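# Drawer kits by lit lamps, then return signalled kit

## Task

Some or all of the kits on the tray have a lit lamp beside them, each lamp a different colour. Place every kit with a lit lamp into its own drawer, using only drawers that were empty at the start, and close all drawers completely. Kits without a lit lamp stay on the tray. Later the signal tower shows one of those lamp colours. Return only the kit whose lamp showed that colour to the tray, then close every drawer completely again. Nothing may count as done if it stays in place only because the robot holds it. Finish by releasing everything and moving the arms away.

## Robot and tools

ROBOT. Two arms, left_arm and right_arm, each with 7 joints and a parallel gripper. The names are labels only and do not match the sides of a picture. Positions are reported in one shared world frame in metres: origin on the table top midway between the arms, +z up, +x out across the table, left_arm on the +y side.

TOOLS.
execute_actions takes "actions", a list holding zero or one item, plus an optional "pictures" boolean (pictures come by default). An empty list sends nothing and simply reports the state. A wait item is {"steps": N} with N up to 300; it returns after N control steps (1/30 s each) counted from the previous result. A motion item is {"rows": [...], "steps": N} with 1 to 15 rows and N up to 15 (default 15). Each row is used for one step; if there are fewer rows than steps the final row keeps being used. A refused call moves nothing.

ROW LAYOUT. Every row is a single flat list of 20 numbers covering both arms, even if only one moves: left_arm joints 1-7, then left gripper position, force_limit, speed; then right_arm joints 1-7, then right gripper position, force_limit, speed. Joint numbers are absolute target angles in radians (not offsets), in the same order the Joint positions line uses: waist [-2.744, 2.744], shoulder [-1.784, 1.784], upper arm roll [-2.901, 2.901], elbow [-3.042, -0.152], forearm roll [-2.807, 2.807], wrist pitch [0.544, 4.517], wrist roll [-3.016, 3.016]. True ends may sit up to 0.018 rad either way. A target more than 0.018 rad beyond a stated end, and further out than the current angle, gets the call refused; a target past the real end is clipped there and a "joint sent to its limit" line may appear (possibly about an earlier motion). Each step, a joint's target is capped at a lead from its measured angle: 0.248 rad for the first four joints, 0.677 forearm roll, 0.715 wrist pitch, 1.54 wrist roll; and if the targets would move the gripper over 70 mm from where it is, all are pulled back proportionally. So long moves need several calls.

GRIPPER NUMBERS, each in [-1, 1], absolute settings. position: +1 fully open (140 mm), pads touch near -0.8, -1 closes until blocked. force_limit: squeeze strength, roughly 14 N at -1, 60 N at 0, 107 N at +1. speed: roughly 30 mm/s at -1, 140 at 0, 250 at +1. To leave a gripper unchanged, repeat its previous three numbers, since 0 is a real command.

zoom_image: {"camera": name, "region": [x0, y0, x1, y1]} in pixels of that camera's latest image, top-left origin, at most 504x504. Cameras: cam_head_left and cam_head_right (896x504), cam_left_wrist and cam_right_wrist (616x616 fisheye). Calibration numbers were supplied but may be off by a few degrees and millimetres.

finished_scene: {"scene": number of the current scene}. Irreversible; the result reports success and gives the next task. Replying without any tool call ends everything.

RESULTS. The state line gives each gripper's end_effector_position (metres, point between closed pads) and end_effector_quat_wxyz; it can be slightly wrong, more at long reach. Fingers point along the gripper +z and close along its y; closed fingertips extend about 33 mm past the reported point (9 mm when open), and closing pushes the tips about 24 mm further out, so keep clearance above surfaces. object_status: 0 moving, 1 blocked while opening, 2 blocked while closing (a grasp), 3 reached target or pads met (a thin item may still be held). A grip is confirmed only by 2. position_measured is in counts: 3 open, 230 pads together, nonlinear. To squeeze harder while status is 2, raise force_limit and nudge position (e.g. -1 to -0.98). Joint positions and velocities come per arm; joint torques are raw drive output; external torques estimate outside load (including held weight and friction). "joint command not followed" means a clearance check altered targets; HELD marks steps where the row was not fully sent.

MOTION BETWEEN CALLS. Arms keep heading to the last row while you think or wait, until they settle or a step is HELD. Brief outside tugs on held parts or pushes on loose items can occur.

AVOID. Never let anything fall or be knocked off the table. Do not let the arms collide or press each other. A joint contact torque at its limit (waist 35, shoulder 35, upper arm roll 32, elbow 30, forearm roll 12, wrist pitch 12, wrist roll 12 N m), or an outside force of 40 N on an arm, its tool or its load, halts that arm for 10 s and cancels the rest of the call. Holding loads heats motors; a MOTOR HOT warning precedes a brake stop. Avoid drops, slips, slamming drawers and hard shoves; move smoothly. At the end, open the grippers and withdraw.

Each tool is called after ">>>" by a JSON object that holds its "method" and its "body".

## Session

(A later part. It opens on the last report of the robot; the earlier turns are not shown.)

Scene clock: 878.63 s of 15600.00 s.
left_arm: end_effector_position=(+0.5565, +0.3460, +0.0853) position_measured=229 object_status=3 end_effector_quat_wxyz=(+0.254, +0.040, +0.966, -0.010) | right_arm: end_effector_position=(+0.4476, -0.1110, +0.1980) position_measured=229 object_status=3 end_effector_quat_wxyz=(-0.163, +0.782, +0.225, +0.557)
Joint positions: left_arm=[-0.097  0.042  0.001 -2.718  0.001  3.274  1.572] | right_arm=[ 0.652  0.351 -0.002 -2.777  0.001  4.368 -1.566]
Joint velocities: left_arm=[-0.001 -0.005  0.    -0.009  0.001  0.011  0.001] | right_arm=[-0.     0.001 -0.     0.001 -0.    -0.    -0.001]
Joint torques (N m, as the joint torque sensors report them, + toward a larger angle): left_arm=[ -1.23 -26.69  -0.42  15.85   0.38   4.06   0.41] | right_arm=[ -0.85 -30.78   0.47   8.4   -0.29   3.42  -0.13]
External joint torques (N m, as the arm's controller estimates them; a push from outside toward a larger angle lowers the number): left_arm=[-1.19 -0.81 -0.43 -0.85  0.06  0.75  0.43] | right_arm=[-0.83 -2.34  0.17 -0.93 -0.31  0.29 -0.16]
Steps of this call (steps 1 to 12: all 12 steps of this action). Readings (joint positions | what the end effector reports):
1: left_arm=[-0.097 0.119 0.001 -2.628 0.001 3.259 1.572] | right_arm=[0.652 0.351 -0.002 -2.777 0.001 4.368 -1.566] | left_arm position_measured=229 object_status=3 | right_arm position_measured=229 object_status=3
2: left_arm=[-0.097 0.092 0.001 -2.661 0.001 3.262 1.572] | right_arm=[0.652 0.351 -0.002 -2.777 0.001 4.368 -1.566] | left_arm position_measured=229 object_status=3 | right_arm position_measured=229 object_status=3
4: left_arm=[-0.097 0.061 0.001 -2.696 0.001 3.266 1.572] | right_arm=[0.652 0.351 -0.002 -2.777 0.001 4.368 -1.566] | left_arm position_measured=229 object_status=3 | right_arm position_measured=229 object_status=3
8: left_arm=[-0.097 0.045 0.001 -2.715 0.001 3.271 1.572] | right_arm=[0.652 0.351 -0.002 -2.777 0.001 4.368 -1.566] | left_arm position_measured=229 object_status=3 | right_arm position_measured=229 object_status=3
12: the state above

>>> {"method": "execute_actions", "body": {"actions": [{"rows":[[-0.042,-0.111,0,-2.9214,0,3.656,1.578,-0.16,0,0, 0.65,0.35,0,-2.778,0,4.37,-1.571,-0.8,0,0]],"steps":15}], "pictures": false}}

>>> {"method": "execute_actions", "body": {"actions": [{"steps":20}]}}

>>> {"method": "zoom_image", "body": {"camera": "cam_right_wrist", "region": [130, 170, 270, 290]}}

>>> {"method": "zoom_image", "body": {"camera": "cam_left_wrist", "region": [220, 220, 420, 400]}}

Scene clock: 922.93 s of 15600.00 s.
left_arm: end_effector_position=(+0.5532, +0.3736, +0.1670) position_measured=149 object_status=0 end_effector_quat_wxyz=(+0.399, +0.015, +0.917, -0.006) | right_arm: end_effector_position=(+0.4476, -0.1110, +0.1980) position_measured=229 object_status=3 end_effector_quat_wxyz=(-0.163, +0.782, +0.225, +0.557)
Joint positions: left_arm=[-0.045 -0.109 -0.    -2.919  0.001  3.631  1.572] | right_arm=[ 0.652  0.351 -0.002 -2.777  0.001  4.368 -1.566]
Joint velocities: left_arm=[ 0.002 -0.     0.    -0.005 -0.     0.131  0.   ] | right_arm=[-0.001  0.    -0.001 -0.002  0.     0.001  0.   ]
Joint torques (N m, as the joint torque sensors report them, + toward a larger angle): left_arm=[  1.14 -20.32   0.11  13.96   0.21   4.22   0.4 ] | right_arm=[ -1.31 -30.33   0.49   8.78  -0.22   3.4   -0.14]
External joint torques (N m, as the arm's controller estimates them; a push from outside toward a larger angle lowers the number): left_arm=[ 1.15 -0.54  0.23 -1.92 -0.06  0.83  0.42] | right_arm=[-1.25 -1.92  0.21 -0.47 -0.24  0.27 -0.17]
Steps of this call (steps 1 to 15: the robot went on to your last target; steps 16 to 90: nothing new was sent; then 40.80 s passed at rest; steps 91 to 105: all 15 steps of this action). Readings (joint positions | what the end effector reports):
91: left_arm=[-0.089 0.018 -0.002 -2.755 0.002 3.321 1.572] | right_arm=[0.652 0.351 -0.002 -2.777 0.001 4.368 -1.566] | left_arm position_measured=229 object_status=0 | right_arm position_measured=229 object_status=3
92: left_arm=[-0.079 -0.017 -0.002 -2.802 0.002 3.369 1.572] | right_arm=[0.652 0.351 -0.002 -2.777 0.001 4.368 -1.566] | left_arm position_measured=223 object_status=0 | right_arm position_measured=229 object_status=3
94: left_arm=[-0.059 -0.069 -0.001 -2.868 0.001 3.458 1.572] | right_arm=[0.652 0.351 -0.002 -2.777 0.001 4.368 -1.566] | left_arm position_measured=208 object_status=0 | right_arm position_measured=229 object_status=3
98: left_arm=[-0.046 -0.104 -0.000 -2.911 0.001 3.565 1.572] | right_arm=[0.652 0.351 -0.002 -2.777 0.001 4.368 -1.566] | left_arm position_measured=177 object_status=0 | right_arm position_measured=229 object_status=3
105: the state above

Scene clock: 923.60 s of 15600.00 s.
left_arm: end_effector_position=(+0.5560, +0.3735, +0.1728) position_measured=149 object_status=3 end_effector_quat_wxyz=(+0.408, +0.015, +0.913, -0.006) | right_arm: end_effector_position=(+0.4476, -0.1110, +0.1980) position_measured=229 object_status=3 end_effector_quat_wxyz=(-0.163, +0.782, +0.225, +0.557)
Joint positions: left_arm=[-0.045 -0.109 -0.    -2.92   0.001  3.651  1.572] | right_arm=[ 0.652  0.351 -0.002 -2.777  0.001  4.368 -1.566]
Joint velocities: left_arm=[-0.001  0.002  0.001 -0.    -0.001  0.002  0.001] | right_arm=[-0.001  0.    -0.    -0.    -0.     0.001 -0.   ]
Joint torques (N m, as the joint torque sensors report them, + toward a larger angle): left_arm=[  0.93 -20.67   0.84  15.25   0.26   4.1    0.34] | right_arm=[ -1.05 -30.39   0.4    8.54  -0.2    3.44  -0.14]
External joint torques (N m, as the arm's controller estimates them; a push from outside toward a larger angle lowers the number): left_arm=[ 0.92 -0.92  0.93 -0.56  0.    0.69  0.36] | right_arm=[-0.99 -1.92  0.13 -0.76 -0.23  0.3  -0.17]
Steps of this call (steps 1 to 20: the robot went on to your last target). Readings (joint positions | what the end effector reports):
1: left_arm=[-0.045 -0.109 -0.000 -2.919 0.001 3.635 1.572] | right_arm=[0.652 0.351 -0.002 -2.777 0.001 4.368 -1.566] | left_arm position_measured=149 object_status=0 | right_arm position_measured=229 object_status=3
2: left_arm=[-0.045 -0.109 -0.000 -2.919 0.001 3.638 1.572] | right_arm=[0.652 0.351 -0.002 -2.777 0.001 4.368 -1.566] | left_arm position_measured=149 object_status=0 | right_arm position_measured=229 object_status=3
4: left_arm=[-0.045 -0.109 -0.000 -2.920 0.001 3.642 1.572] | right_arm=[0.652 0.351 -0.002 -2.777 0.001 4.368 -1.566] | left_arm position_measured=149 object_status=3 | right_arm position_measured=229 object_status=3
8: left_arm=[-0.045 -0.109 -0.000 -2.920 0.001 3.648 1.572] | right_arm=[0.652 0.351 -0.002 -2.777 0.001 4.368 -1.566] | left_arm position_measured=149 object_status=3 | right_arm position_measured=229 object_status=3
20: the state above
camera_calibration (this result's frames):
cam_left_wrist: T_world_to_cam=[[0.179391, 0.980357, 0.0819694, -0.471898], [0.283649, -0.131326, 0.949893, -0.259716], [0.941999, -0.147152, -0.301636, -0.226095], [0, 0, 0, 1]] pos_world=[0.371304, 0.39525, 0.217185]
cam_right_wrist: T_world_to_cam=[[0.520617, -0.85379, 0.0000371065, -0.330676], [-0.570128, -0.347681, -0.74436, 0.355278], [0.63554, 0.387506, -0.667778, 0.0670179], [0, 0, 0, 1]] pos_world=[0.332117, -0.184775, 0.30922]

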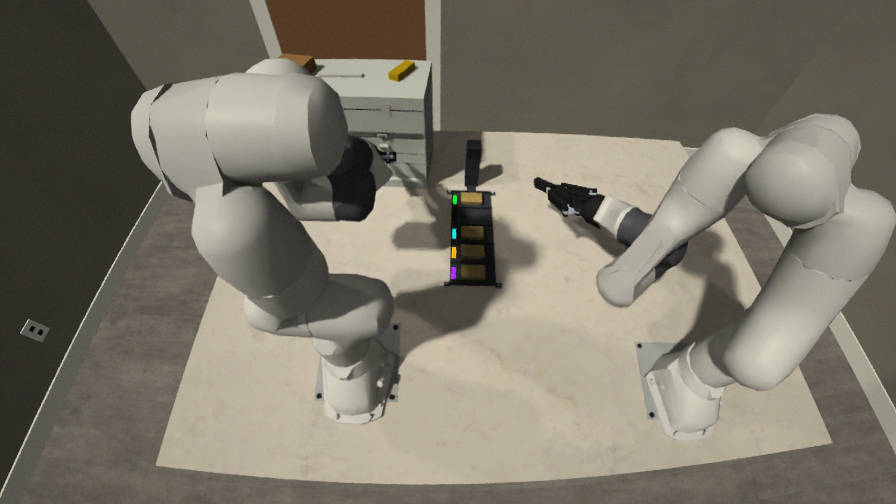

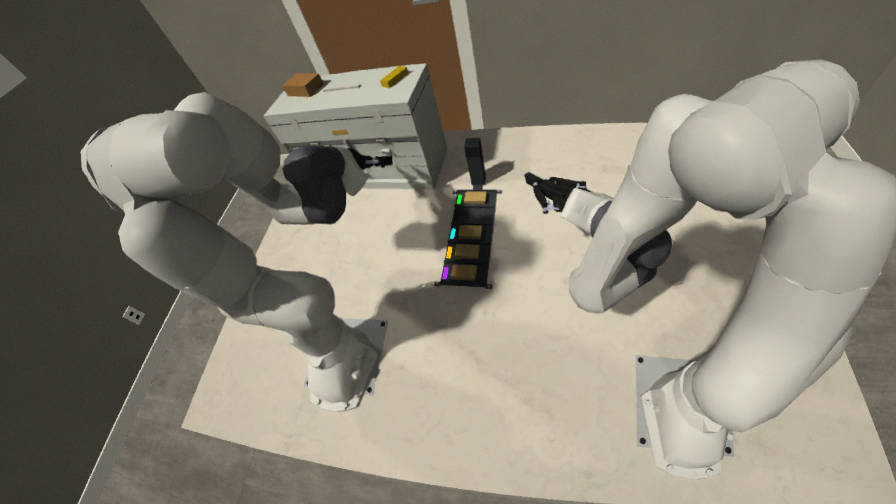

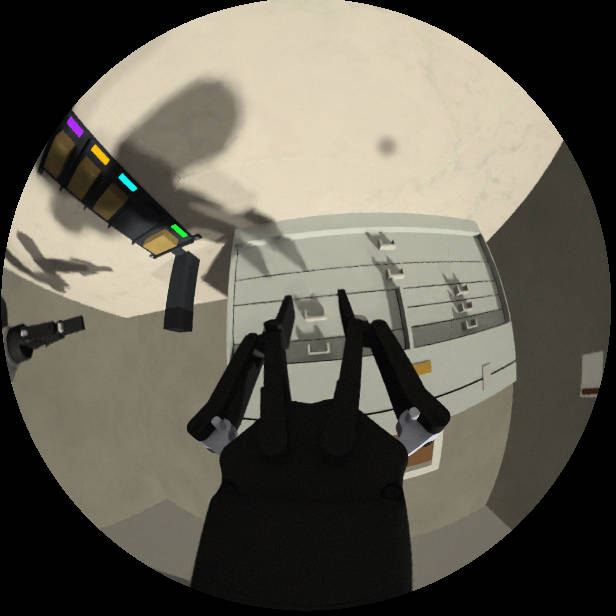

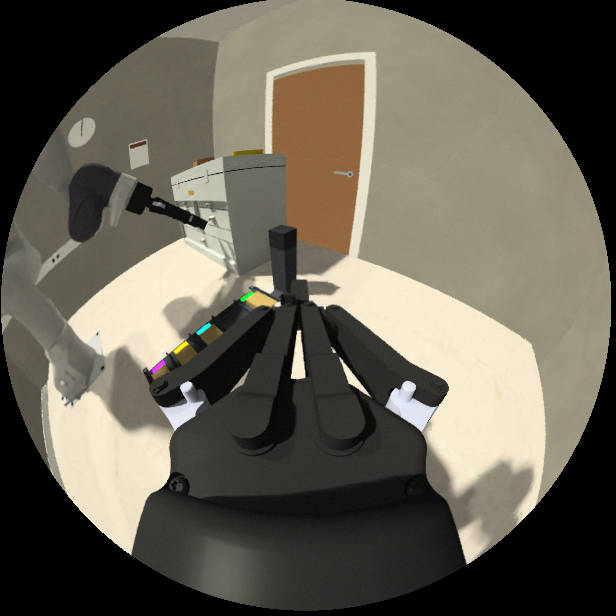

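Region (130, 170, 270, 290) of cam_right_wrist's 616x616 image, scaled by 3.600, with more detail than that image has; it fills the top 432 rows of this view, and the rest is white.

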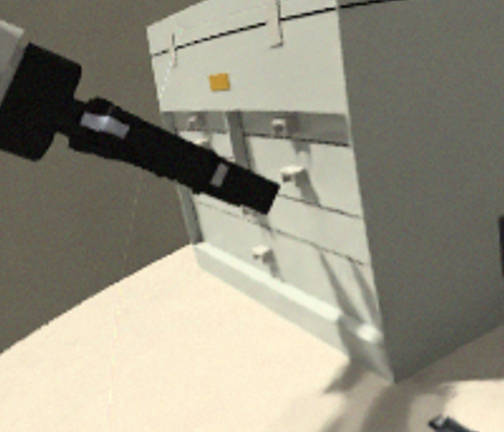

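Region (220, 220, 420, 400) of cam_left_wrist's 616x616 image, scaled by 2.520, with more detail than that image has; it fills the top 454 rows of this view, and the rest is white.

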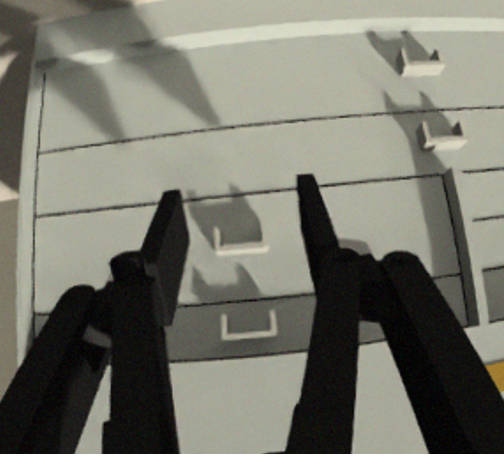

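>>> {"method": "execute_actions", "body": {"actions": [{"rows":[[-0.044,-0.09,0,-2.875,0,3.62,1.578,-0.16,0,0, 0.65,0.35,0,-2.778,0,4.37,-1.571,-0.8,0,0],[-0.044,-0.09,0,-2.875,0,3.62,1.578,-0.16,0,0, 0.65,0.35,0,-2.778,0,4.37,-1.571,-0.8,0,0],[-0.044,-0.09,0,-2.875,0,3.62,1.578,-0.16,0,0, 0.65,0.35,0,-2.778,0,4.37,-1.571,-0.8,0,0],[-0.044,-0.09,0,-2.875,0,3.62,1.578,-0.16,0,0, 0.65,0.35,0,-2.778,0,4.37,-1.571,-0.8,0,0],[-0.044,-0.054,0,-2.825,0,3.61,1.578,-0.16,0,0, 0.65,0.35,0,-2.778,0,4.37,-1.571,-0.8,0,0]],"steps":15}], "pictures": false}}

>>> {"method": "execute_actions", "body": {"actions": [{"rows":[[-0.044,-0.054,0,-2.825,0,3.61,1.578,-1,0,-0.5, 0.65,0.35,0,-2.778,0,4.37,-1.571,-0.8,0,0]],"steps":15}], "pictures": false}}

>>> {"method": "execute_actions", "body": {"actions": [{"steps":10}]}}

>>> {"method": "zoom_image", "body": {"camera": "cam_right_wrist", "region": [130, 170, 270, 290]}}

Scene clock: 944.87 s of 15600.00 s.
left_arm: end_effector_position=(+0.5871, +0.3726, +0.1800) position_measured=149 object_status=3 end_effector_quat_wxyz=(+0.411, +0.015, +0.912, -0.006) | right_arm: end_effector_position=(+0.4476, -0.1110, +0.1980) position_measured=229 object_status=3 end_effector_quat_wxyz=(-0.163, +0.782, +0.225, +0.557)
Joint positions: left_arm=[-0.045 -0.056 -0.    -2.827  0.001  3.617  1.572] | right_arm=[ 0.652  0.351 -0.002 -2.777  0.001  4.368 -1.566]
Joint velocities: left_arm=[-0.001  0.005 -0.001  0.005  0.    -0.015 -0.001] | right_arm=[-0.001 -0.    -0.    -0.001  0.001 -0.     0.   ]
Joint torques (N m, as the joint torque sensors report them, + toward a larger angle): left_arm=[  0.17 -20.94   0.54  16.67   0.26   2.95   0.42] | right_arm=[ -0.88 -30.57   0.42   9.33  -0.33   3.42  -0.17]
External joint torques (N m, as the arm's controller estimates them; a push from outside toward a larger angle lowers the number): left_arm=[ 0.22  1.54  0.64  0.07 -0.05 -0.5   0.44] | right_arm=[-0.83 -2.18  0.14  0.1  -0.35  0.29 -0.19]
Steps of this call (steps 1 to 15: the robot went on to your last target; steps 16 to 90: nothing new was sent; then 17.77 s passed at rest; steps 91 to 105: all 15 steps of this action). Readings (joint positions | what the end effector reports):
91: left_arm=[-0.045 -0.104 -0.000 -2.911 0.001 3.647 1.572] | right_arm=[0.652 0.351 -0.002 -2.777 0.001 4.368 -1.566] | left_arm position_measured=149 object_status=3 | right_arm position_measured=229 object_status=3
92: left_arm=[-0.045 -0.099 -0.000 -2.899 0.001 3.643 1.572] | right_arm=[0.652 0.351 -0.002 -2.777 0.001 4.368 -1.566] | left_arm position_measured=149 object_status=3 | right_arm position_measured=229 object_status=3
94: left_arm=[-0.045 -0.095 -0.000 -2.885 0.001 3.637 1.572] | right_arm=[0.652 0.351 -0.002 -2.777 0.001 4.368 -1.566] | left_arm position_measured=149 object_status=3 | right_arm position_measured=229 object_status=3
98: left_arm=[-0.045 -0.064 -0.000 -2.837 0.001 3.625 1.572] | right_arm=[0.652 0.351 -0.002 -2.777 0.001 4.368 -1.566] | left_arm position_measured=149 object_status=3 | right_arm position_measured=229 object_status=3
105: the state above

Scene clock: 945.37 s of 15600.00 s.
left_arm: end_effector_position=(+0.5871, +0.3692, +0.1796) position_measured=194 object_status=0 end_effector_quat_wxyz=(+0.410, +0.018, +0.912, -0.007) | right_arm: end_effector_position=(+0.4476, -0.1110, +0.1980) position_measured=229 object_status=3 end_effector_quat_wxyz=(-0.163, +0.782, +0.225, +0.557)
Joint positions: left_arm=[-0.047 -0.056 -0.003 -2.826  0.003  3.615  1.572] | right_arm=[ 0.652  0.351 -0.002 -2.777  0.001  4.368 -1.566]
Joint velocities: left_arm=[ 0.     0.002 -0.001  0.     0.    -0.    -0.   ] | right_arm=[-0.001  0.001  0.    -0.001 -0.001  0.     0.001]
Joint torques (N m, as the joint torque sensors report them, + toward a larger angle): left_arm=[  1.39 -20.08   2.15  16.64  -0.22   2.83   0.35] | right_arm=[ -1.12 -30.37   0.49   9.07  -0.28   3.4   -0.12]
External joint torques (N m, as the arm's controller estimates them; a push from outside toward a larger angle lowers the number): left_arm=[ 1.4   2.35  2.22  0.02 -0.52 -0.61  0.37] | right_arm=[-1.   -2.    0.27 -0.21 -0.32  0.27 -0.14]
Steps of this call (steps 1 to 15: all 15 steps of this action). Readings (joint positions | what the end effector reports):
1: left_arm=[-0.045 -0.056 -0.000 -2.827 0.001 3.616 1.572] | right_arm=[0.652 0.351 -0.002 -2.777 0.001 4.368 -1.566] | left_arm position_measured=149 object_status=0 | right_arm position_measured=229 object_status=3
2: left_arm=[-0.045 -0.056 -0.000 -2.827 0.001 3.616 1.572] | right_arm=[0.652 0.351 -0.002 -2.777 0.001 4.368 -1.566] | left_arm position_measured=153 object_status=0 | right_arm position_measured=229 object_status=3
4: left_arm=[-0.045 -0.056 -0.000 -2.827 0.001 3.615 1.572] | right_arm=[0.652 0.351 -0.002 -2.777 0.001 4.368 -1.566] | left_arm position_measured=162 object_status=0 | right_arm position_measured=229 object_status=3
8: left_arm=[-0.047 -0.056 -0.002 -2.826 0.002 3.615 1.572] | right_arm=[0.652 0.351 -0.002 -2.777 0.001 4.368 -1.566] | left_arm position_measured=181 object_status=0 | right_arm position_measured=229 object_status=3
15: the state above

Scene clock: 945.70 s of 15600.00 s.
left_arm: end_effector_position=(+0.5871, +0.3692, +0.1796) position_measured=194 object_status=2 end_effector_quat_wxyz=(+0.410, +0.018, +0.912, -0.007) | right_arm: end_effector_position=(+0.4476, -0.1110, +0.1980) position_measured=229 object_status=3 end_effector_quat_wxyz=(-0.163, +0.782, +0.225, +0.557)
Joint positions: left_arm=[-0.047 -0.056 -0.003 -2.826  0.003  3.615  1.572] | right_arm=[ 0.652  0.351 -0.002 -2.777  0.001  4.368 -1.566]
Joint velocities: left_arm=[-0.     0.001 -0.001  0.     0.001 -0.     0.001] | right_arm=[-0.     0.     0.001 -0.001 -0.001  0.    -0.001]
Joint torques (N m, as the joint torque sensors report them, + toward a larger angle): left_arm=[  1.73 -21.03   2.2   17.08  -0.28   2.69   0.46] | right_arm=[ -0.92 -30.09   0.45   8.94  -0.3    3.41  -0.16]
External joint torques (N m, as the arm's controller estimates them; a push from outside toward a larger angle lowers the number): left_arm=[ 1.74  1.36  2.25  0.47 -0.58 -0.74  0.48] | right_arm=[-0.93 -1.63  0.11 -0.38 -0.31  0.27 -0.19]
Steps of this call (steps 1 to 10: the robot went on to your last target). Readings (joint positions | what the end effector reports):
1: left_arm=[-0.047 -0.056 -0.003 -2.826 0.003 3.615 1.572] | right_arm=[0.652 0.351 -0.002 -2.777 0.001 4.368 -1.566] | left_arm position_measured=194 object_status=2 | right_arm position_measured=229 object_status=3
2: left_arm=[-0.047 -0.056 -0.003 -2.826 0.003 3.615 1.572] | right_arm=[0.652 0.351 -0.002 -2.777 0.001 4.368 -1.566] | left_arm position_measured=194 object_status=2 | right_arm position_measured=229 object_status=3
4: left_arm=[-0.047 -0.056 -0.003 -2.826 0.003 3.615 1.572] | right_arm=[0.652 0.351 -0.002 -2.777 0.001 4.368 -1.566] | left_arm position_measured=194 object_status=2 | right_arm position_measured=229 object_status=3
8: left_arm=[-0.047 -0.056 -0.003 -2.826 0.003 3.615 1.572] | right_arm=[0.652 0.351 -0.002 -2.777 0.001 4.368 -1.566] | left_arm position_measured=194 object_status=2 | right_arm position_measured=229 object_status=3
10: the state above
camera_calibration (this result's frames):
cam_left_wrist: T_world_to_cam=[[0.18583, 0.97903, 0.0834769, -0.477304], [0.278638, -0.133976, 0.951006, -0.271854], [0.942246, -0.153465, -0.297691, -0.25243], [0, 0, 0, 1]] pos_world=[0.402298, 0.392133, 0.223233]
cam_right_wrist: T_world_to_cam=[[0.520616, -0.853791, 0.0000349332, -0.330676], [-0.57013, -0.347679, -0.74436, 0.355279], [0.63554, 0.387506, -0.667779, 0.0670181], [0, 0, 0, 1]] pos_world=[0.332118, -0.184775, 0.30922]

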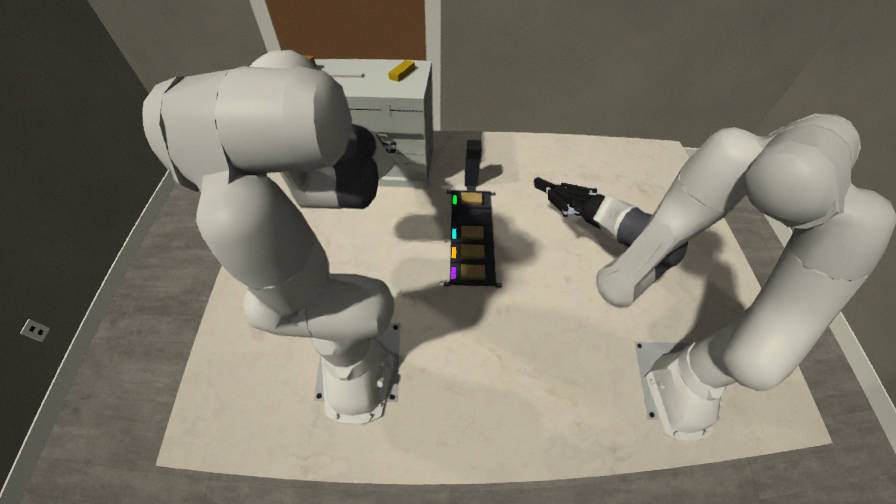

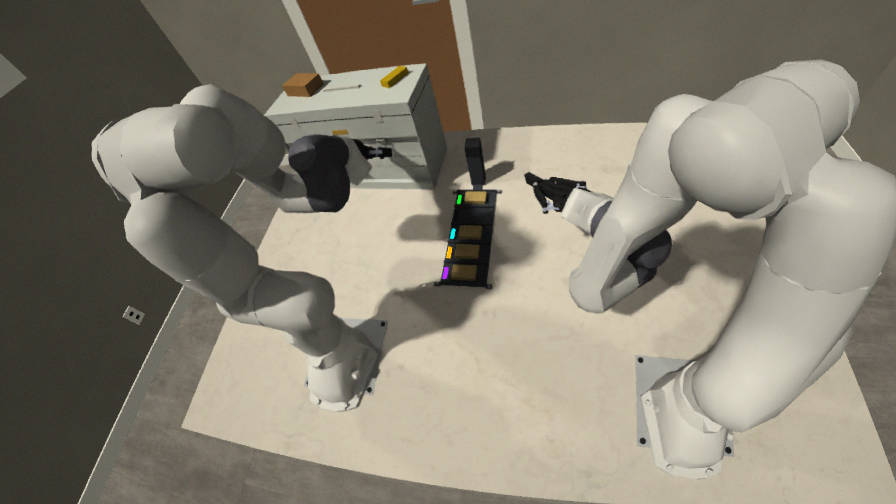

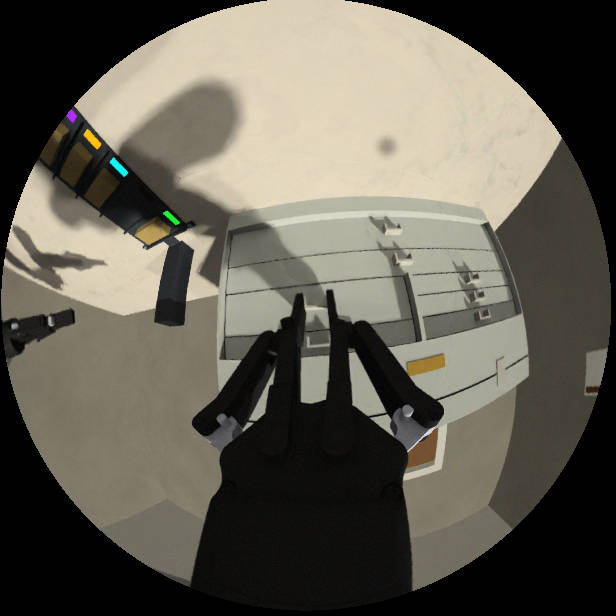

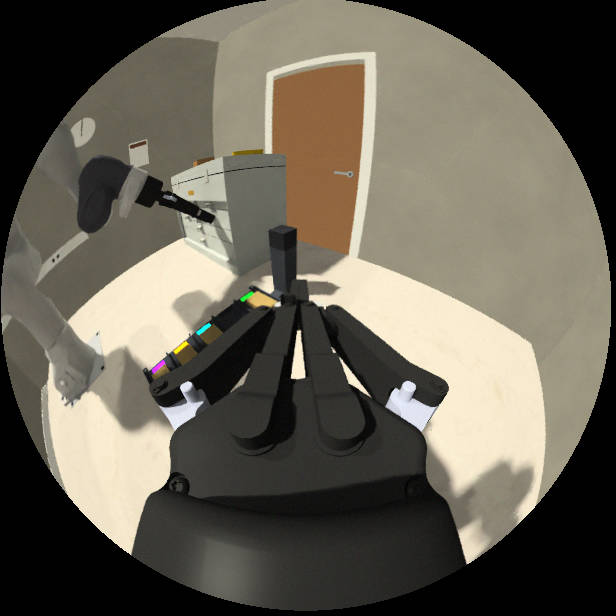

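Region (130, 170, 270, 290) of cam_right_wrist's 616x616 image, scaled by 3.600, with more detail than that image has; it fills the top 432 rows of this view, and the rest is white.

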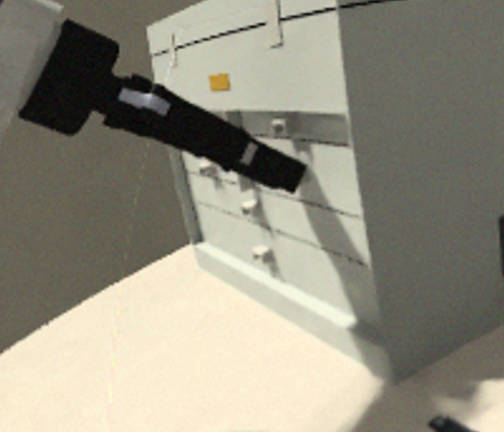

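>>> {"method": "execute_actions", "body": {"actions": [{"rows":[[-0.051,-0.069,0,-2.842,0,3.618,1.578,-1,0,-0.5, 0.65,0.35,0,-2.778,0,4.37,-1.571,-0.8,0,0],[-0.051,-0.082,0,-2.858,0,3.621,1.578,-1,0,-0.5, 0.65,0.35,0,-2.778,0,4.37,-1.571,-0.8,0,0],[-0.051,-0.095,0,-2.874,0,3.624,1.578,-1,0,-0.5, 0.65,0.35,0,-2.778,0,4.37,-1.571,-0.8,0,0],[-0.05,-0.108,0,-2.89,0,3.627,1.578,-1,0,-0.5, 0.65,0.35,0,-2.778,0,4.37,-1.571,-0.8,0,0],[-0.05,-0.122,0,-2.906,0,3.63,1.578,-1,0,-0.5, 0.65,0.35,0,-2.778,0,4.37,-1.571,-0.8,0,0],[-0.049,-0.135,0,-2.922,0,3.632,1.578,-1,0,-0.5, 0.65,0.35,0,-2.778,0,4.37,-1.571,-0.8,0,0],[-0.049,-0.15,0,-2.938,0,3.634,1.578,-1,0,-0.5, 0.65,0.35,0,-2.778,0,4.37,-1.571,-0.8,0,0],[-0.048,-0.164,0,-2.955,0,3.636,1.578,-1,0,-0.5, 0.65,0.35,0,-2.778,0,4.37,-1.571,-0.8,0,0],[-0.048,-0.179,0,-2.971,0,3.638,1.578,-1,0,-0.5, 0.65,0.35,0,-2.778,0,4.37,-1.571,-0.8,0,0],[-0.047,-0.193,0,-2.987,0,3.64,1.578,-1,0,-0.5, 0.65,0.35,0,-2.778,0,4.37,-1.571,-0.8,0,0],[-0.047,-0.208,0,-3.004,0,3.641,1.578,-1,0,-0.5, 0.65,0.35,0,-2.778,0,4.37,-1.571,-0.8,0,0],[-0.046,-0.2226,0,-3.02,0,3.642,1.578,-1,0,-0.5, 0.65,0.35,0,-2.778,0,4.37,-1.571,-0.8,0,0]],"steps":15}], "pictures": false}}

>>> {"method": "execute_actions", "body": {"actions": [{"steps":12}]}}

>>> {"method": "zoom_image", "body": {"camera": "cam_right_wrist", "region": [130, 170, 270, 290]}}

Scene clock: 965.97 s of 15600.00 s.
left_arm: end_effector_position=(+0.5280, +0.3725, +0.1805) position_measured=194 object_status=2 end_effector_quat_wxyz=(+0.409, +0.017, +0.912, -0.007) | right_arm: end_effector_position=(+0.4476, -0.1110, +0.1980) position_measured=229 object_status=3 end_effector_quat_wxyz=(-0.163, +0.782, +0.225, +0.557)
Joint positions: left_arm=[-0.047 -0.214 -0.001 -3.008  0.001  3.637  1.572] | right_arm=[ 0.652  0.351 -0.002 -2.777  0.001  4.368 -1.566]
Joint velocities: left_arm=[ 0.002 -0.106 -0.    -0.122 -0.002  0.024  0.001] | right_arm=[ 0.002 -0.    -0.     0.001 -0.002 -0.    -0.001]
Joint torques (N m, as the joint torque sensors report them, + toward a larger angle): left_arm=[  0.25 -15.65   1.12  15.06   0.16   3.53   0.41] | right_arm=[ -1.26 -30.29   0.24   8.94  -0.25   3.4   -0.14]
External joint torques (N m, as the arm's controller estimates them; a push from outside toward a larger angle lowers the number): left_arm=[ 0.33 -0.14  1.41 -2.13 -0.18  0.09  0.43] | right_arm=[-1.35 -1.83 -0.16 -0.38 -0.25  0.26 -0.17]
Steps of this call (steps 1 to 15: the robot went on to your last target; steps 16 to 90: nothing new was sent; then 16.77 s passed at rest; steps 91 to 105: all 15 steps of this action). Readings (joint positions | what the end effector reports):
91: left_arm=[-0.048 -0.059 -0.003 -2.829 0.003 3.615 1.572] | right_arm=[0.652 0.351 -0.002 -2.777 0.001 4.368 -1.566] | left_arm position_measured=194 object_status=2 | right_arm position_measured=229 object_status=3
92: left_arm=[-0.048 -0.065 -0.003 -2.836 0.003 3.616 1.572] | right_arm=[0.652 0.351 -0.002 -2.777 0.001 4.368 -1.566] | left_arm position_measured=194 object_status=2 | right_arm position_measured=229 object_status=3
94: left_arm=[-0.048 -0.084 -0.002 -2.858 0.002 3.618 1.572] | right_arm=[0.652 0.351 -0.002 -2.777 0.001 4.368 -1.566] | left_arm position_measured=194 object_status=2 | right_arm position_measured=229 object_status=3
98: left_arm=[-0.048 -0.134 -0.002 -2.918 0.002 3.626 1.572] | right_arm=[0.652 0.351 -0.002 -2.777 0.001 4.368 -1.566] | left_arm position_measured=194 object_status=2 | right_arm position_measured=229 object_status=3
105: the state above

Scene clock: 966.37 s of 15600.00 s.
left_arm: end_effector_position=(+0.5254, +0.3727, +0.1805) position_measured=194 object_status=2 end_effector_quat_wxyz=(+0.410, +0.017, +0.912, -0.007) | right_arm: end_effector_position=(+0.4476, -0.1110, +0.1980) position_measured=229 object_status=3 end_effector_quat_wxyz=(-0.163, +0.782, +0.225, +0.557)
Joint positions: left_arm=[-0.047 -0.221 -0.001 -3.016  0.001  3.64   1.572] | right_arm=[ 0.652  0.351 -0.002 -2.777  0.001  4.368 -1.566]
Joint velocities: left_arm=[-0.001  0.001  0.     0.     0.     0.     0.001] | right_arm=[ 0.001  0.001 -0.     0.001 -0.001 -0.001 -0.001]
Joint torques (N m, as the joint torque sensors report them, + toward a larger angle): left_arm=[  0.39 -17.3    1.11  14.32   0.2    3.8    0.46] | right_arm=[ -0.66 -30.49   0.11   8.77  -0.29   3.38  -0.11]
External joint torques (N m, as the arm's controller estimates them; a push from outside toward a larger angle lowers the number): left_arm=[ 0.44 -1.11  1.35 -1.85 -0.09  0.36  0.48] | right_arm=[-0.69 -2.05 -0.24 -0.51 -0.29  0.25 -0.14]
Steps of this call (steps 1 to 12: the robot went on to your last target). Readings (joint positions | what the end effector reports):
1: left_arm=[-0.047 -0.217 -0.001 -3.011 0.001 3.638 1.572] | right_arm=[0.652 0.351 -0.002 -2.777 0.001 4.368 -1.566] | left_arm position_measured=194 object_status=2 | right_arm position_measured=229 object_status=3
2: left_arm=[-0.047 -0.219 -0.001 -3.013 0.001 3.638 1.572] | right_arm=[0.652 0.351 -0.002 -2.777 0.001 4.368 -1.566] | left_arm position_measured=194 object_status=2 | right_arm position_measured=229 object_status=3
4: left_arm=[-0.047 -0.220 -0.001 -3.015 0.001 3.639 1.572] | right_arm=[0.652 0.351 -0.002 -2.777 0.001 4.368 -1.566] | left_arm position_measured=194 object_status=2 | right_arm position_measured=229 object_status=3
8: left_arm=[-0.047 -0.221 -0.001 -3.016 0.001 3.640 1.572] | right_arm=[0.652 0.351 -0.002 -2.777 0.001 4.368 -1.566] | left_arm position_measured=194 object_status=2 | right_arm position_measured=229 object_status=3
12: the state above
camera_calibration (this result's frames):
cam_left_wrist: T_world_to_cam=[[0.182709, 0.979658, 0.0829909, -0.467861], [0.279227, -0.132642, 0.95102, -0.255862], [0.942682, -0.150587, -0.297782, -0.194828], [0, 0, 0, 1]] pos_world=[0.340587, 0.395067, 0.224142]
cam_right_wrist: T_world_to_cam=[[0.520616, -0.853791, 0.0000349351, -0.330676], [-0.57013, -0.347679, -0.74436, 0.355279], [0.63554, 0.387506, -0.667779, 0.0670181], [0, 0, 0, 1]] pos_world=[0.332118, -0.184775, 0.30922]

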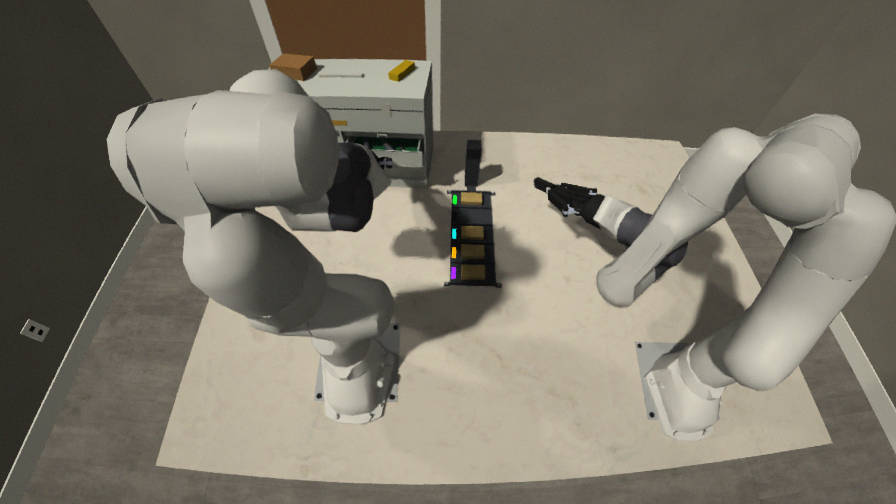

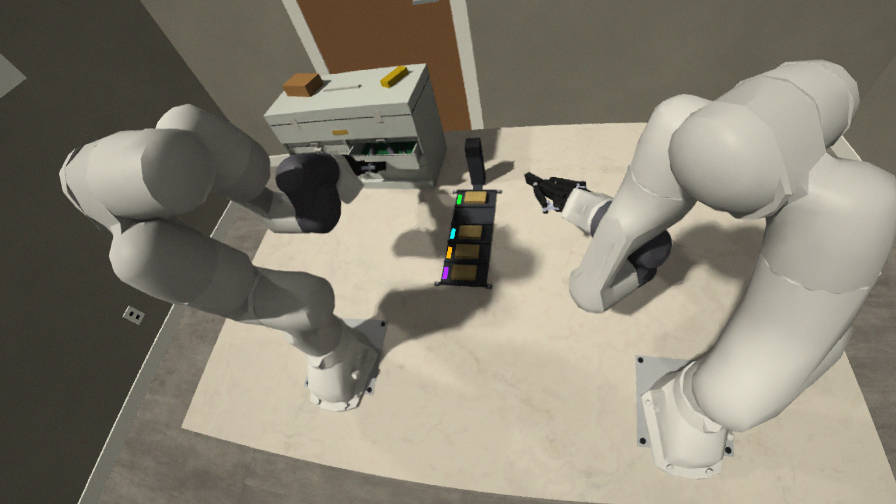

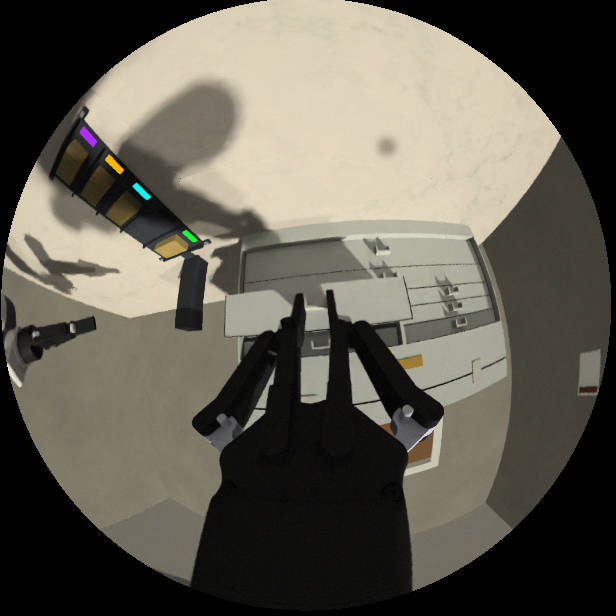

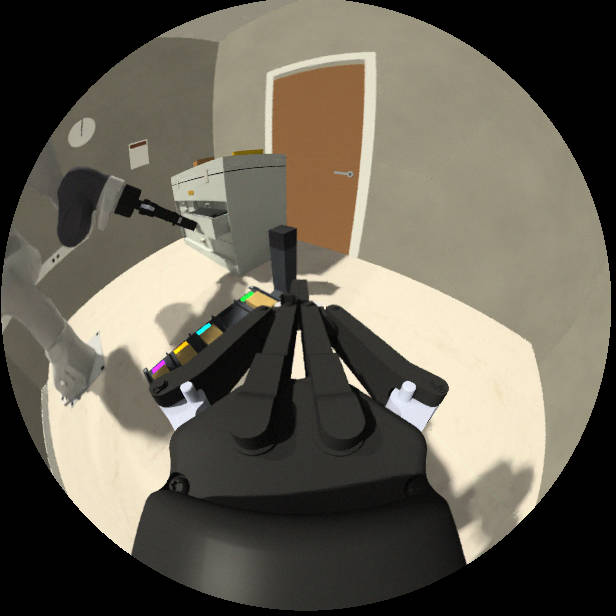

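Region (130, 170, 270, 290) of cam_right_wrist's 616x616 image, scaled by 3.600, with more detail than that image has; it fills the top 432 rows of this view, and the rest is white.

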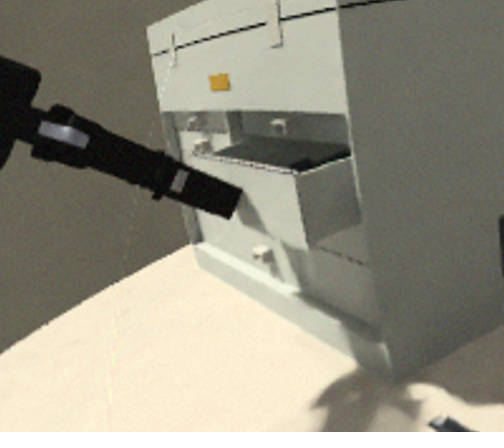

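>>> {"method": "execute_actions", "body": {"actions": []}}

Scene clock: 1006.90 s of 15600.00 s.
left_arm: end_effector_position=(+0.5254, +0.3727, +0.1805) position_measured=194 object_status=2 end_effector_quat_wxyz=(+0.410, +0.017, +0.912, -0.007) | right_arm: end_effector_position=(+0.4476, -0.1110, +0.1980) position_measured=229 object_status=3 end_effector_quat_wxyz=(-0.163, +0.782, +0.225, +0.557)
Joint positions: left_arm=[-0.047 -0.221 -0.001 -3.016  0.001  3.64   1.572] | right_arm=[ 0.652  0.351 -0.002 -2.777  0.001  4.368 -1.566]
Joint velocities: left_arm=[ 0.    -0.    -0.001 -0.001 -0.001 -0.     0.   ] | right_arm=[ 0.001  0.    -0.     0.     0.001  0.001  0.002]
Joint torques (N m, as the joint torque sensors report them, + toward a larger angle): left_arm=[  0.19 -16.4    0.41  13.56   0.15   3.77   0.31] | right_arm=[ -0.82 -30.3    0.42   8.46  -0.23   3.42  -0.17]
External joint torques (N m, as the arm's controller estimates them; a push from outside toward a larger angle lowers the number): left_arm=[ 0.17 -0.26  0.59 -2.53 -0.13  0.35  0.33] | right_arm=[-0.89 -1.79  0.03 -0.86 -0.23  0.28 -0.19]
Steps of this call (steps 1 to 15: the robot went on to your last target; steps 16 to 90: nothing new was sent; then 37.53 s passed at rest). Readings (joint positions | what the end effector reports):
1: left_arm=[-0.047 -0.221 -0.001 -3.016 0.001 3.640 1.572] | right_arm=[0.652 0.351 -0.002 -2.777 0.001 4.368 -1.566] | left_arm position_measured=194 object_status=2 | right_arm position_measured=229 object_status=3
2: left_arm=[-0.047 -0.221 -0.001 -3.016 0.001 3.640 1.572] | right_arm=[0.652 0.351 -0.002 -2.777 0.001 4.368 -1.566] | left_arm position_measured=194 object_status=2 | right_arm position_measured=229 object_status=3
4: left_arm=[-0.047 -0.221 -0.001 -3.016 0.001 3.640 1.572] | right_arm=[0.652 0.351 -0.002 -2.777 0.001 4.368 -1.566] | left_arm position_measured=194 object_status=2 | right_arm position_measured=229 object_status=3
8: left_arm=[-0.047 -0.221 -0.001 -3.016 0.001 3.640 1.572] | right_arm=[0.652 0.351 -0.002 -2.777 0.001 4.368 -1.566] | left_arm position_measured=194 object_status=2 | right_arm position_measured=229 object_status=3
90: the state above
All arms were judged still, so your last target was given up. Only a new action makes them travel on or press farther. Fingers that are still opening or closing keep moving.
camera_calibration (this result's frames):
cam_left_wrist: T_world_to_cam=[[0.182692, 0.97966, 0.0830043, -0.46785], [0.279134, -0.132634, 0.951048, -0.255801], [0.942713, -0.15058, -0.297687, -0.194808], [0, 0, 0, 1]] pos_world=[0.340523, 0.395072, 0.224121]
cam_right_wrist: T_world_to_cam=[[0.520616, -0.853791, 0.0000349687, -0.330676], [-0.57013, -0.347679, -0.74436, 0.355279], [0.63554, 0.387506, -0.667779, 0.0670181], [0, 0, 0, 1]] pos_world=[0.332118, -0.184775, 0.30922]

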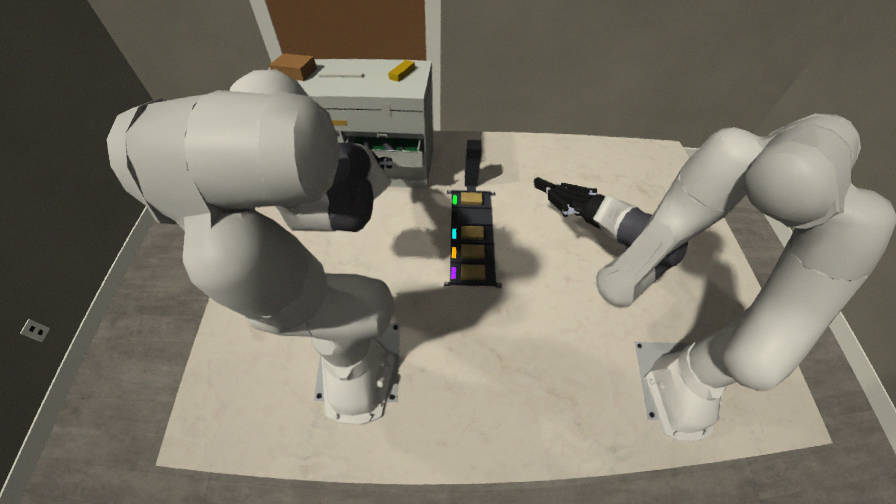

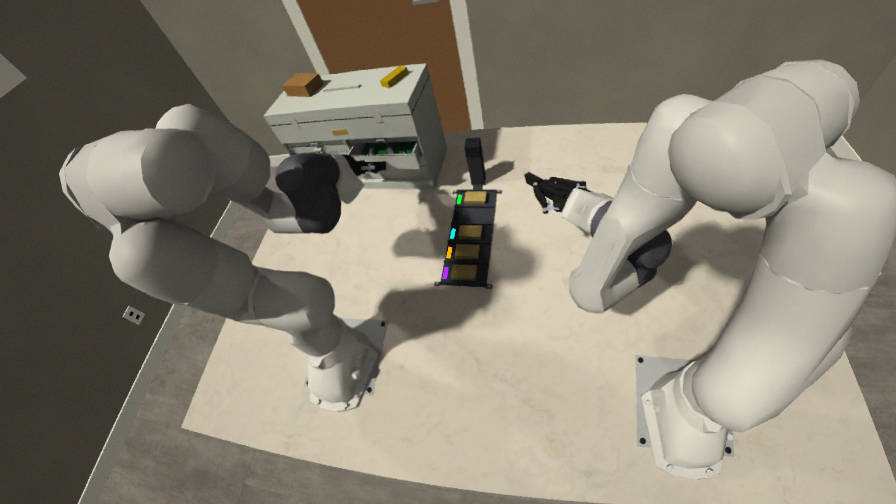

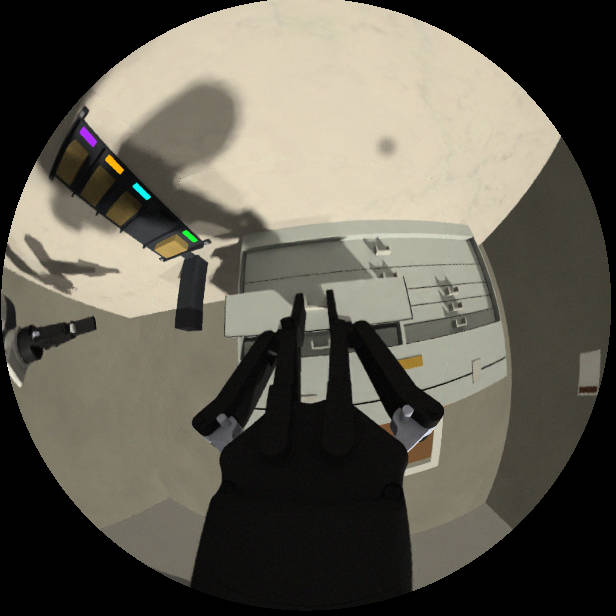

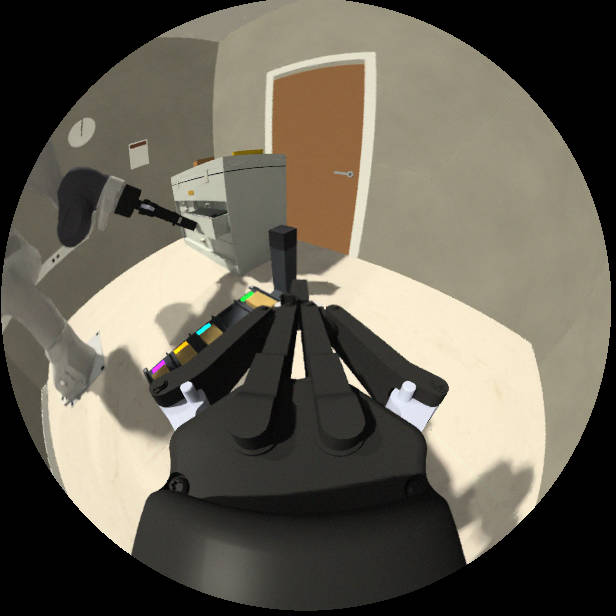

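>>> {"method": "zoom_image", "body": {"camera": "cam_head_right", "region": [260, 100, 460, 200]}}

>>> {"method": "execute_actions", "body": {"actions": [{"rows":[[-0.049,-0.14,0,-2.921,0,3.63,1.578,-1,0,-0.5,0.65,0.35,0,-2.778,0,4.37,-1.571,-0.8,0,0]],"steps":15}], "pictures": false}}

>>> {"method": "execute_actions", "body": {"actions": [{"rows":[[-0.051,-0.05,0,-2.818,0,3.615,1.578,-1,0,-0.5,0.65,0.35,0,-2.778,0,4.37,-1.571,-0.8,0,0]],"steps":15}], "pictures": false}}

>>> {"method": "execute_actions", "body": {"actions": [{"steps":20}], "pictures": false}}

Region (260, 100, 460, 200) of cam_head_right's 896x504 image, scaled by 2.520, with more detail than that image has.

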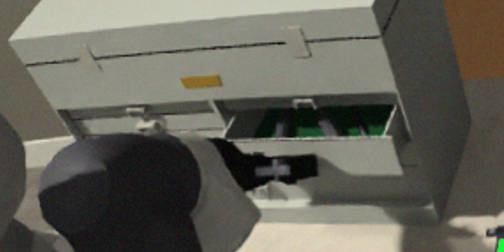

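Scene clock: 1021.37 s of 15600.00 s.
left_arm: end_effector_position=(+0.5546, +0.3711, +0.1802) position_measured=194 object_status=2 end_effector_quat_wxyz=(+0.409, +0.017, +0.912, -0.007) | right_arm: end_effector_position=(+0.4476, -0.1110, +0.1980) position_measured=229 object_status=3 end_effector_quat_wxyz=(-0.163, +0.782, +0.225, +0.557)
Joint positions: left_arm=[-0.048 -0.141 -0.001 -2.926  0.001  3.629  1.572] | right_arm=[ 0.652  0.351 -0.002 -2.777  0.001  4.368 -1.566]
Joint velocities: left_arm=[ 0.     0.002 -0.     0.002 -0.    -0.002 -0.   ] | right_arm=[-0.001 -0.     0.001 -0.     0.    -0.001  0.   ]
Joint torques (N m, as the joint torque sensors report them, + toward a larger angle): left_arm=[ -0.97 -18.51   0.    18.41   0.19   3.76   0.32] | right_arm=[ -1.1  -30.05   0.46   8.82  -0.29   3.43  -0.14]
External joint torques (N m, as the arm's controller estimates them; a push from outside toward a larger angle lowers the number): left_arm=[-1.    0.58  0.09  2.2  -0.09  0.35  0.34] | right_arm=[-1.07 -1.64  0.16 -0.45 -0.31  0.3  -0.16]
Steps of this call (steps 1 to 90: nothing new was sent; then 10.97 s passed at rest; steps 91 to 105: all 15 steps of this action). Readings (joint positions | what the end effector reports):
91: left_arm=[-0.047 -0.203 -0.001 -2.997 0.001 3.639 1.572] | right_arm=[0.652 0.351 -0.002 -2.777 0.001 4.368 -1.566] | left_arm position_measured=194 object_status=2 | right_arm position_measured=229 object_status=3
92: left_arm=[-0.048 -0.180 -0.001 -2.972 0.001 3.636 1.572] | right_arm=[0.652 0.351 -0.002 -2.777 0.001 4.368 -1.566] | left_arm position_measured=194 object_status=2 | right_arm position_measured=229 object_status=3
94: left_arm=[-0.048 -0.155 -0.001 -2.944 0.001 3.633 1.572] | right_arm=[0.652 0.351 -0.002 -2.777 0.001 4.368 -1.566] | left_arm position_measured=194 object_status=2 | right_arm position_measured=229 object_status=3
98: left_arm=[-0.048 -0.142 -0.001 -2.929 0.001 3.630 1.572] | right_arm=[0.652 0.351 -0.002 -2.777 0.001 4.368 -1.566] | left_arm position_measured=194 object_status=2 | right_arm position_measured=229 object_status=3
105: the state above

Scene clock: 1021.87 s of 15600.00 s.
left_arm: end_effector_position=(+0.5876, +0.3691, +0.1796) position_measured=194 object_status=2 end_effector_quat_wxyz=(+0.411, +0.018, +0.912, -0.007) | right_arm: end_effector_position=(+0.4476, -0.1110, +0.1980) position_measured=229 object_status=3 end_effector_quat_wxyz=(-0.163, +0.782, +0.225, +0.557)
Joint positions: left_arm=[-0.05  -0.054 -0.001 -2.825  0.001  3.618  1.572] | right_arm=[ 0.652  0.351 -0.002 -2.777  0.001  4.368 -1.566]
Joint velocities: left_arm=[-0.002  0.     0.001  0.001  0.    -0.001  0.   ] | right_arm=[ 0.001 -0.     0.002  0.001  0.001 -0.    -0.001]
Joint torques (N m, as the joint torque sensors report them, + toward a larger angle): left_arm=[ -0.62 -19.91   0.98  20.59   0.25   3.16   0.4 ] | right_arm=[ -1.04 -30.36   0.39   8.73  -0.26   3.41  -0.12]
External joint torques (N m, as the arm's controller estimates them; a push from outside toward a larger angle lowers the number): left_arm=[-0.58  2.63  1.06  3.96 -0.06 -0.28  0.42] | right_arm=[-1.08 -1.86  0.03 -0.6  -0.26  0.27 -0.14]
Steps of this call (steps 1 to 15: all 15 steps of this action). Readings (joint positions | what the end effector reports):
1: left_arm=[-0.049 -0.121 -0.001 -2.904 0.001 3.627 1.572] | right_arm=[0.652 0.351 -0.002 -2.777 0.001 4.368 -1.566] | left_arm position_measured=194 object_status=2 | right_arm position_measured=229 object_status=3
2: left_arm=[-0.049 -0.095 -0.001 -2.875 0.001 3.624 1.572] | right_arm=[0.652 0.351 -0.002 -2.777 0.001 4.368 -1.566] | left_arm position_measured=194 object_status=2 | right_arm position_measured=229 object_status=3
4: left_arm=[-0.050 -0.068 -0.001 -2.843 0.001 3.621 1.572] | right_arm=[0.652 0.351 -0.002 -2.777 0.001 4.368 -1.566] | left_arm position_measured=194 object_status=2 | right_arm position_measured=229 object_status=3
8: left_arm=[-0.050 -0.054 -0.001 -2.826 0.001 3.618 1.572] | right_arm=[0.652 0.351 -0.002 -2.777 0.001 4.368 -1.566] | left_arm position_measured=194 object_status=2 | right_arm position_measured=229 object_status=3
15: the state above

Scene clock: 1022.53 s of 15600.00 s.
left_arm: end_effector_position=(+0.5877, +0.3691, +0.1796) position_measured=194 object_status=2 end_effector_quat_wxyz=(+0.411, +0.018, +0.912, -0.007) | right_arm: end_effector_position=(+0.4476, -0.1110, +0.1980) position_measured=229 object_status=3 end_effector_quat_wxyz=(-0.163, +0.782, +0.225, +0.557)
Joint positions: left_arm=[-0.05  -0.054 -0.001 -2.825  0.001  3.617  1.572] | right_arm=[ 0.652  0.351 -0.002 -2.777  0.001  4.368 -1.566]
Joint velocities: left_arm=[-0.001 -0.     0.001  0.001 -0.001 -0.     0.   ] | right_arm=[-0.001 -0.001 -0.     0.001 -0.001 -0.002  0.   ]
Joint torques (N m, as the joint torque sensors report them, + toward a larger angle): left_arm=[ -1.13 -19.68   1.15  20.06   0.21   3.11   0.36] | right_arm=[ -1.24 -29.94   0.32   8.67  -0.27   3.4   -0.12]
External joint torques (N m, as the arm's controller estimates them; a push from outside toward a larger angle lowers the number): left_arm=[-1.15  2.83  1.18  3.48 -0.08 -0.32  0.38] | right_arm=[-1.17 -1.47  0.05 -0.66 -0.29  0.27 -0.15]
Steps of this call (steps 1 to 15: the robot went on to your last target; steps 16 to 20: nothing new was sent). Readings (joint positions | what the end effector reports):
1: left_arm=[-0.050 -0.054 -0.001 -2.825 0.001 3.618 1.572] | right_arm=[0.652 0.351 -0.002 -2.777 0.001 4.368 -1.566] | left_arm position_measured=194 object_status=2 | right_arm position_measured=229 object_status=3
2: left_arm=[-0.050 -0.054 -0.001 -2.825 0.001 3.618 1.572] | right_arm=[0.652 0.351 -0.002 -2.777 0.001 4.368 -1.566] | left_arm position_measured=194 object_status=2 | right_arm position_measured=229 object_status=3
4: left_arm=[-0.050 -0.054 -0.001 -2.825 0.001 3.618 1.572] | right_arm=[0.652 0.351 -0.002 -2.777 0.001 4.368 -1.566] | left_arm position_measured=194 object_status=2 | right_arm position_measured=229 object_status=3
8: left_arm=[-0.050 -0.054 -0.001 -2.825 0.001 3.618 1.572] | right_arm=[0.652 0.351 -0.002 -2.777 0.001 4.368 -1.566] | left_arm position_measured=194 object_status=2 | right_arm position_measured=229 object_status=3
20: the state above
All arms were judged still, so your last target was given up. Only a new action makes them travel on or press farther. Fingers that are still opening or closing keep moving.


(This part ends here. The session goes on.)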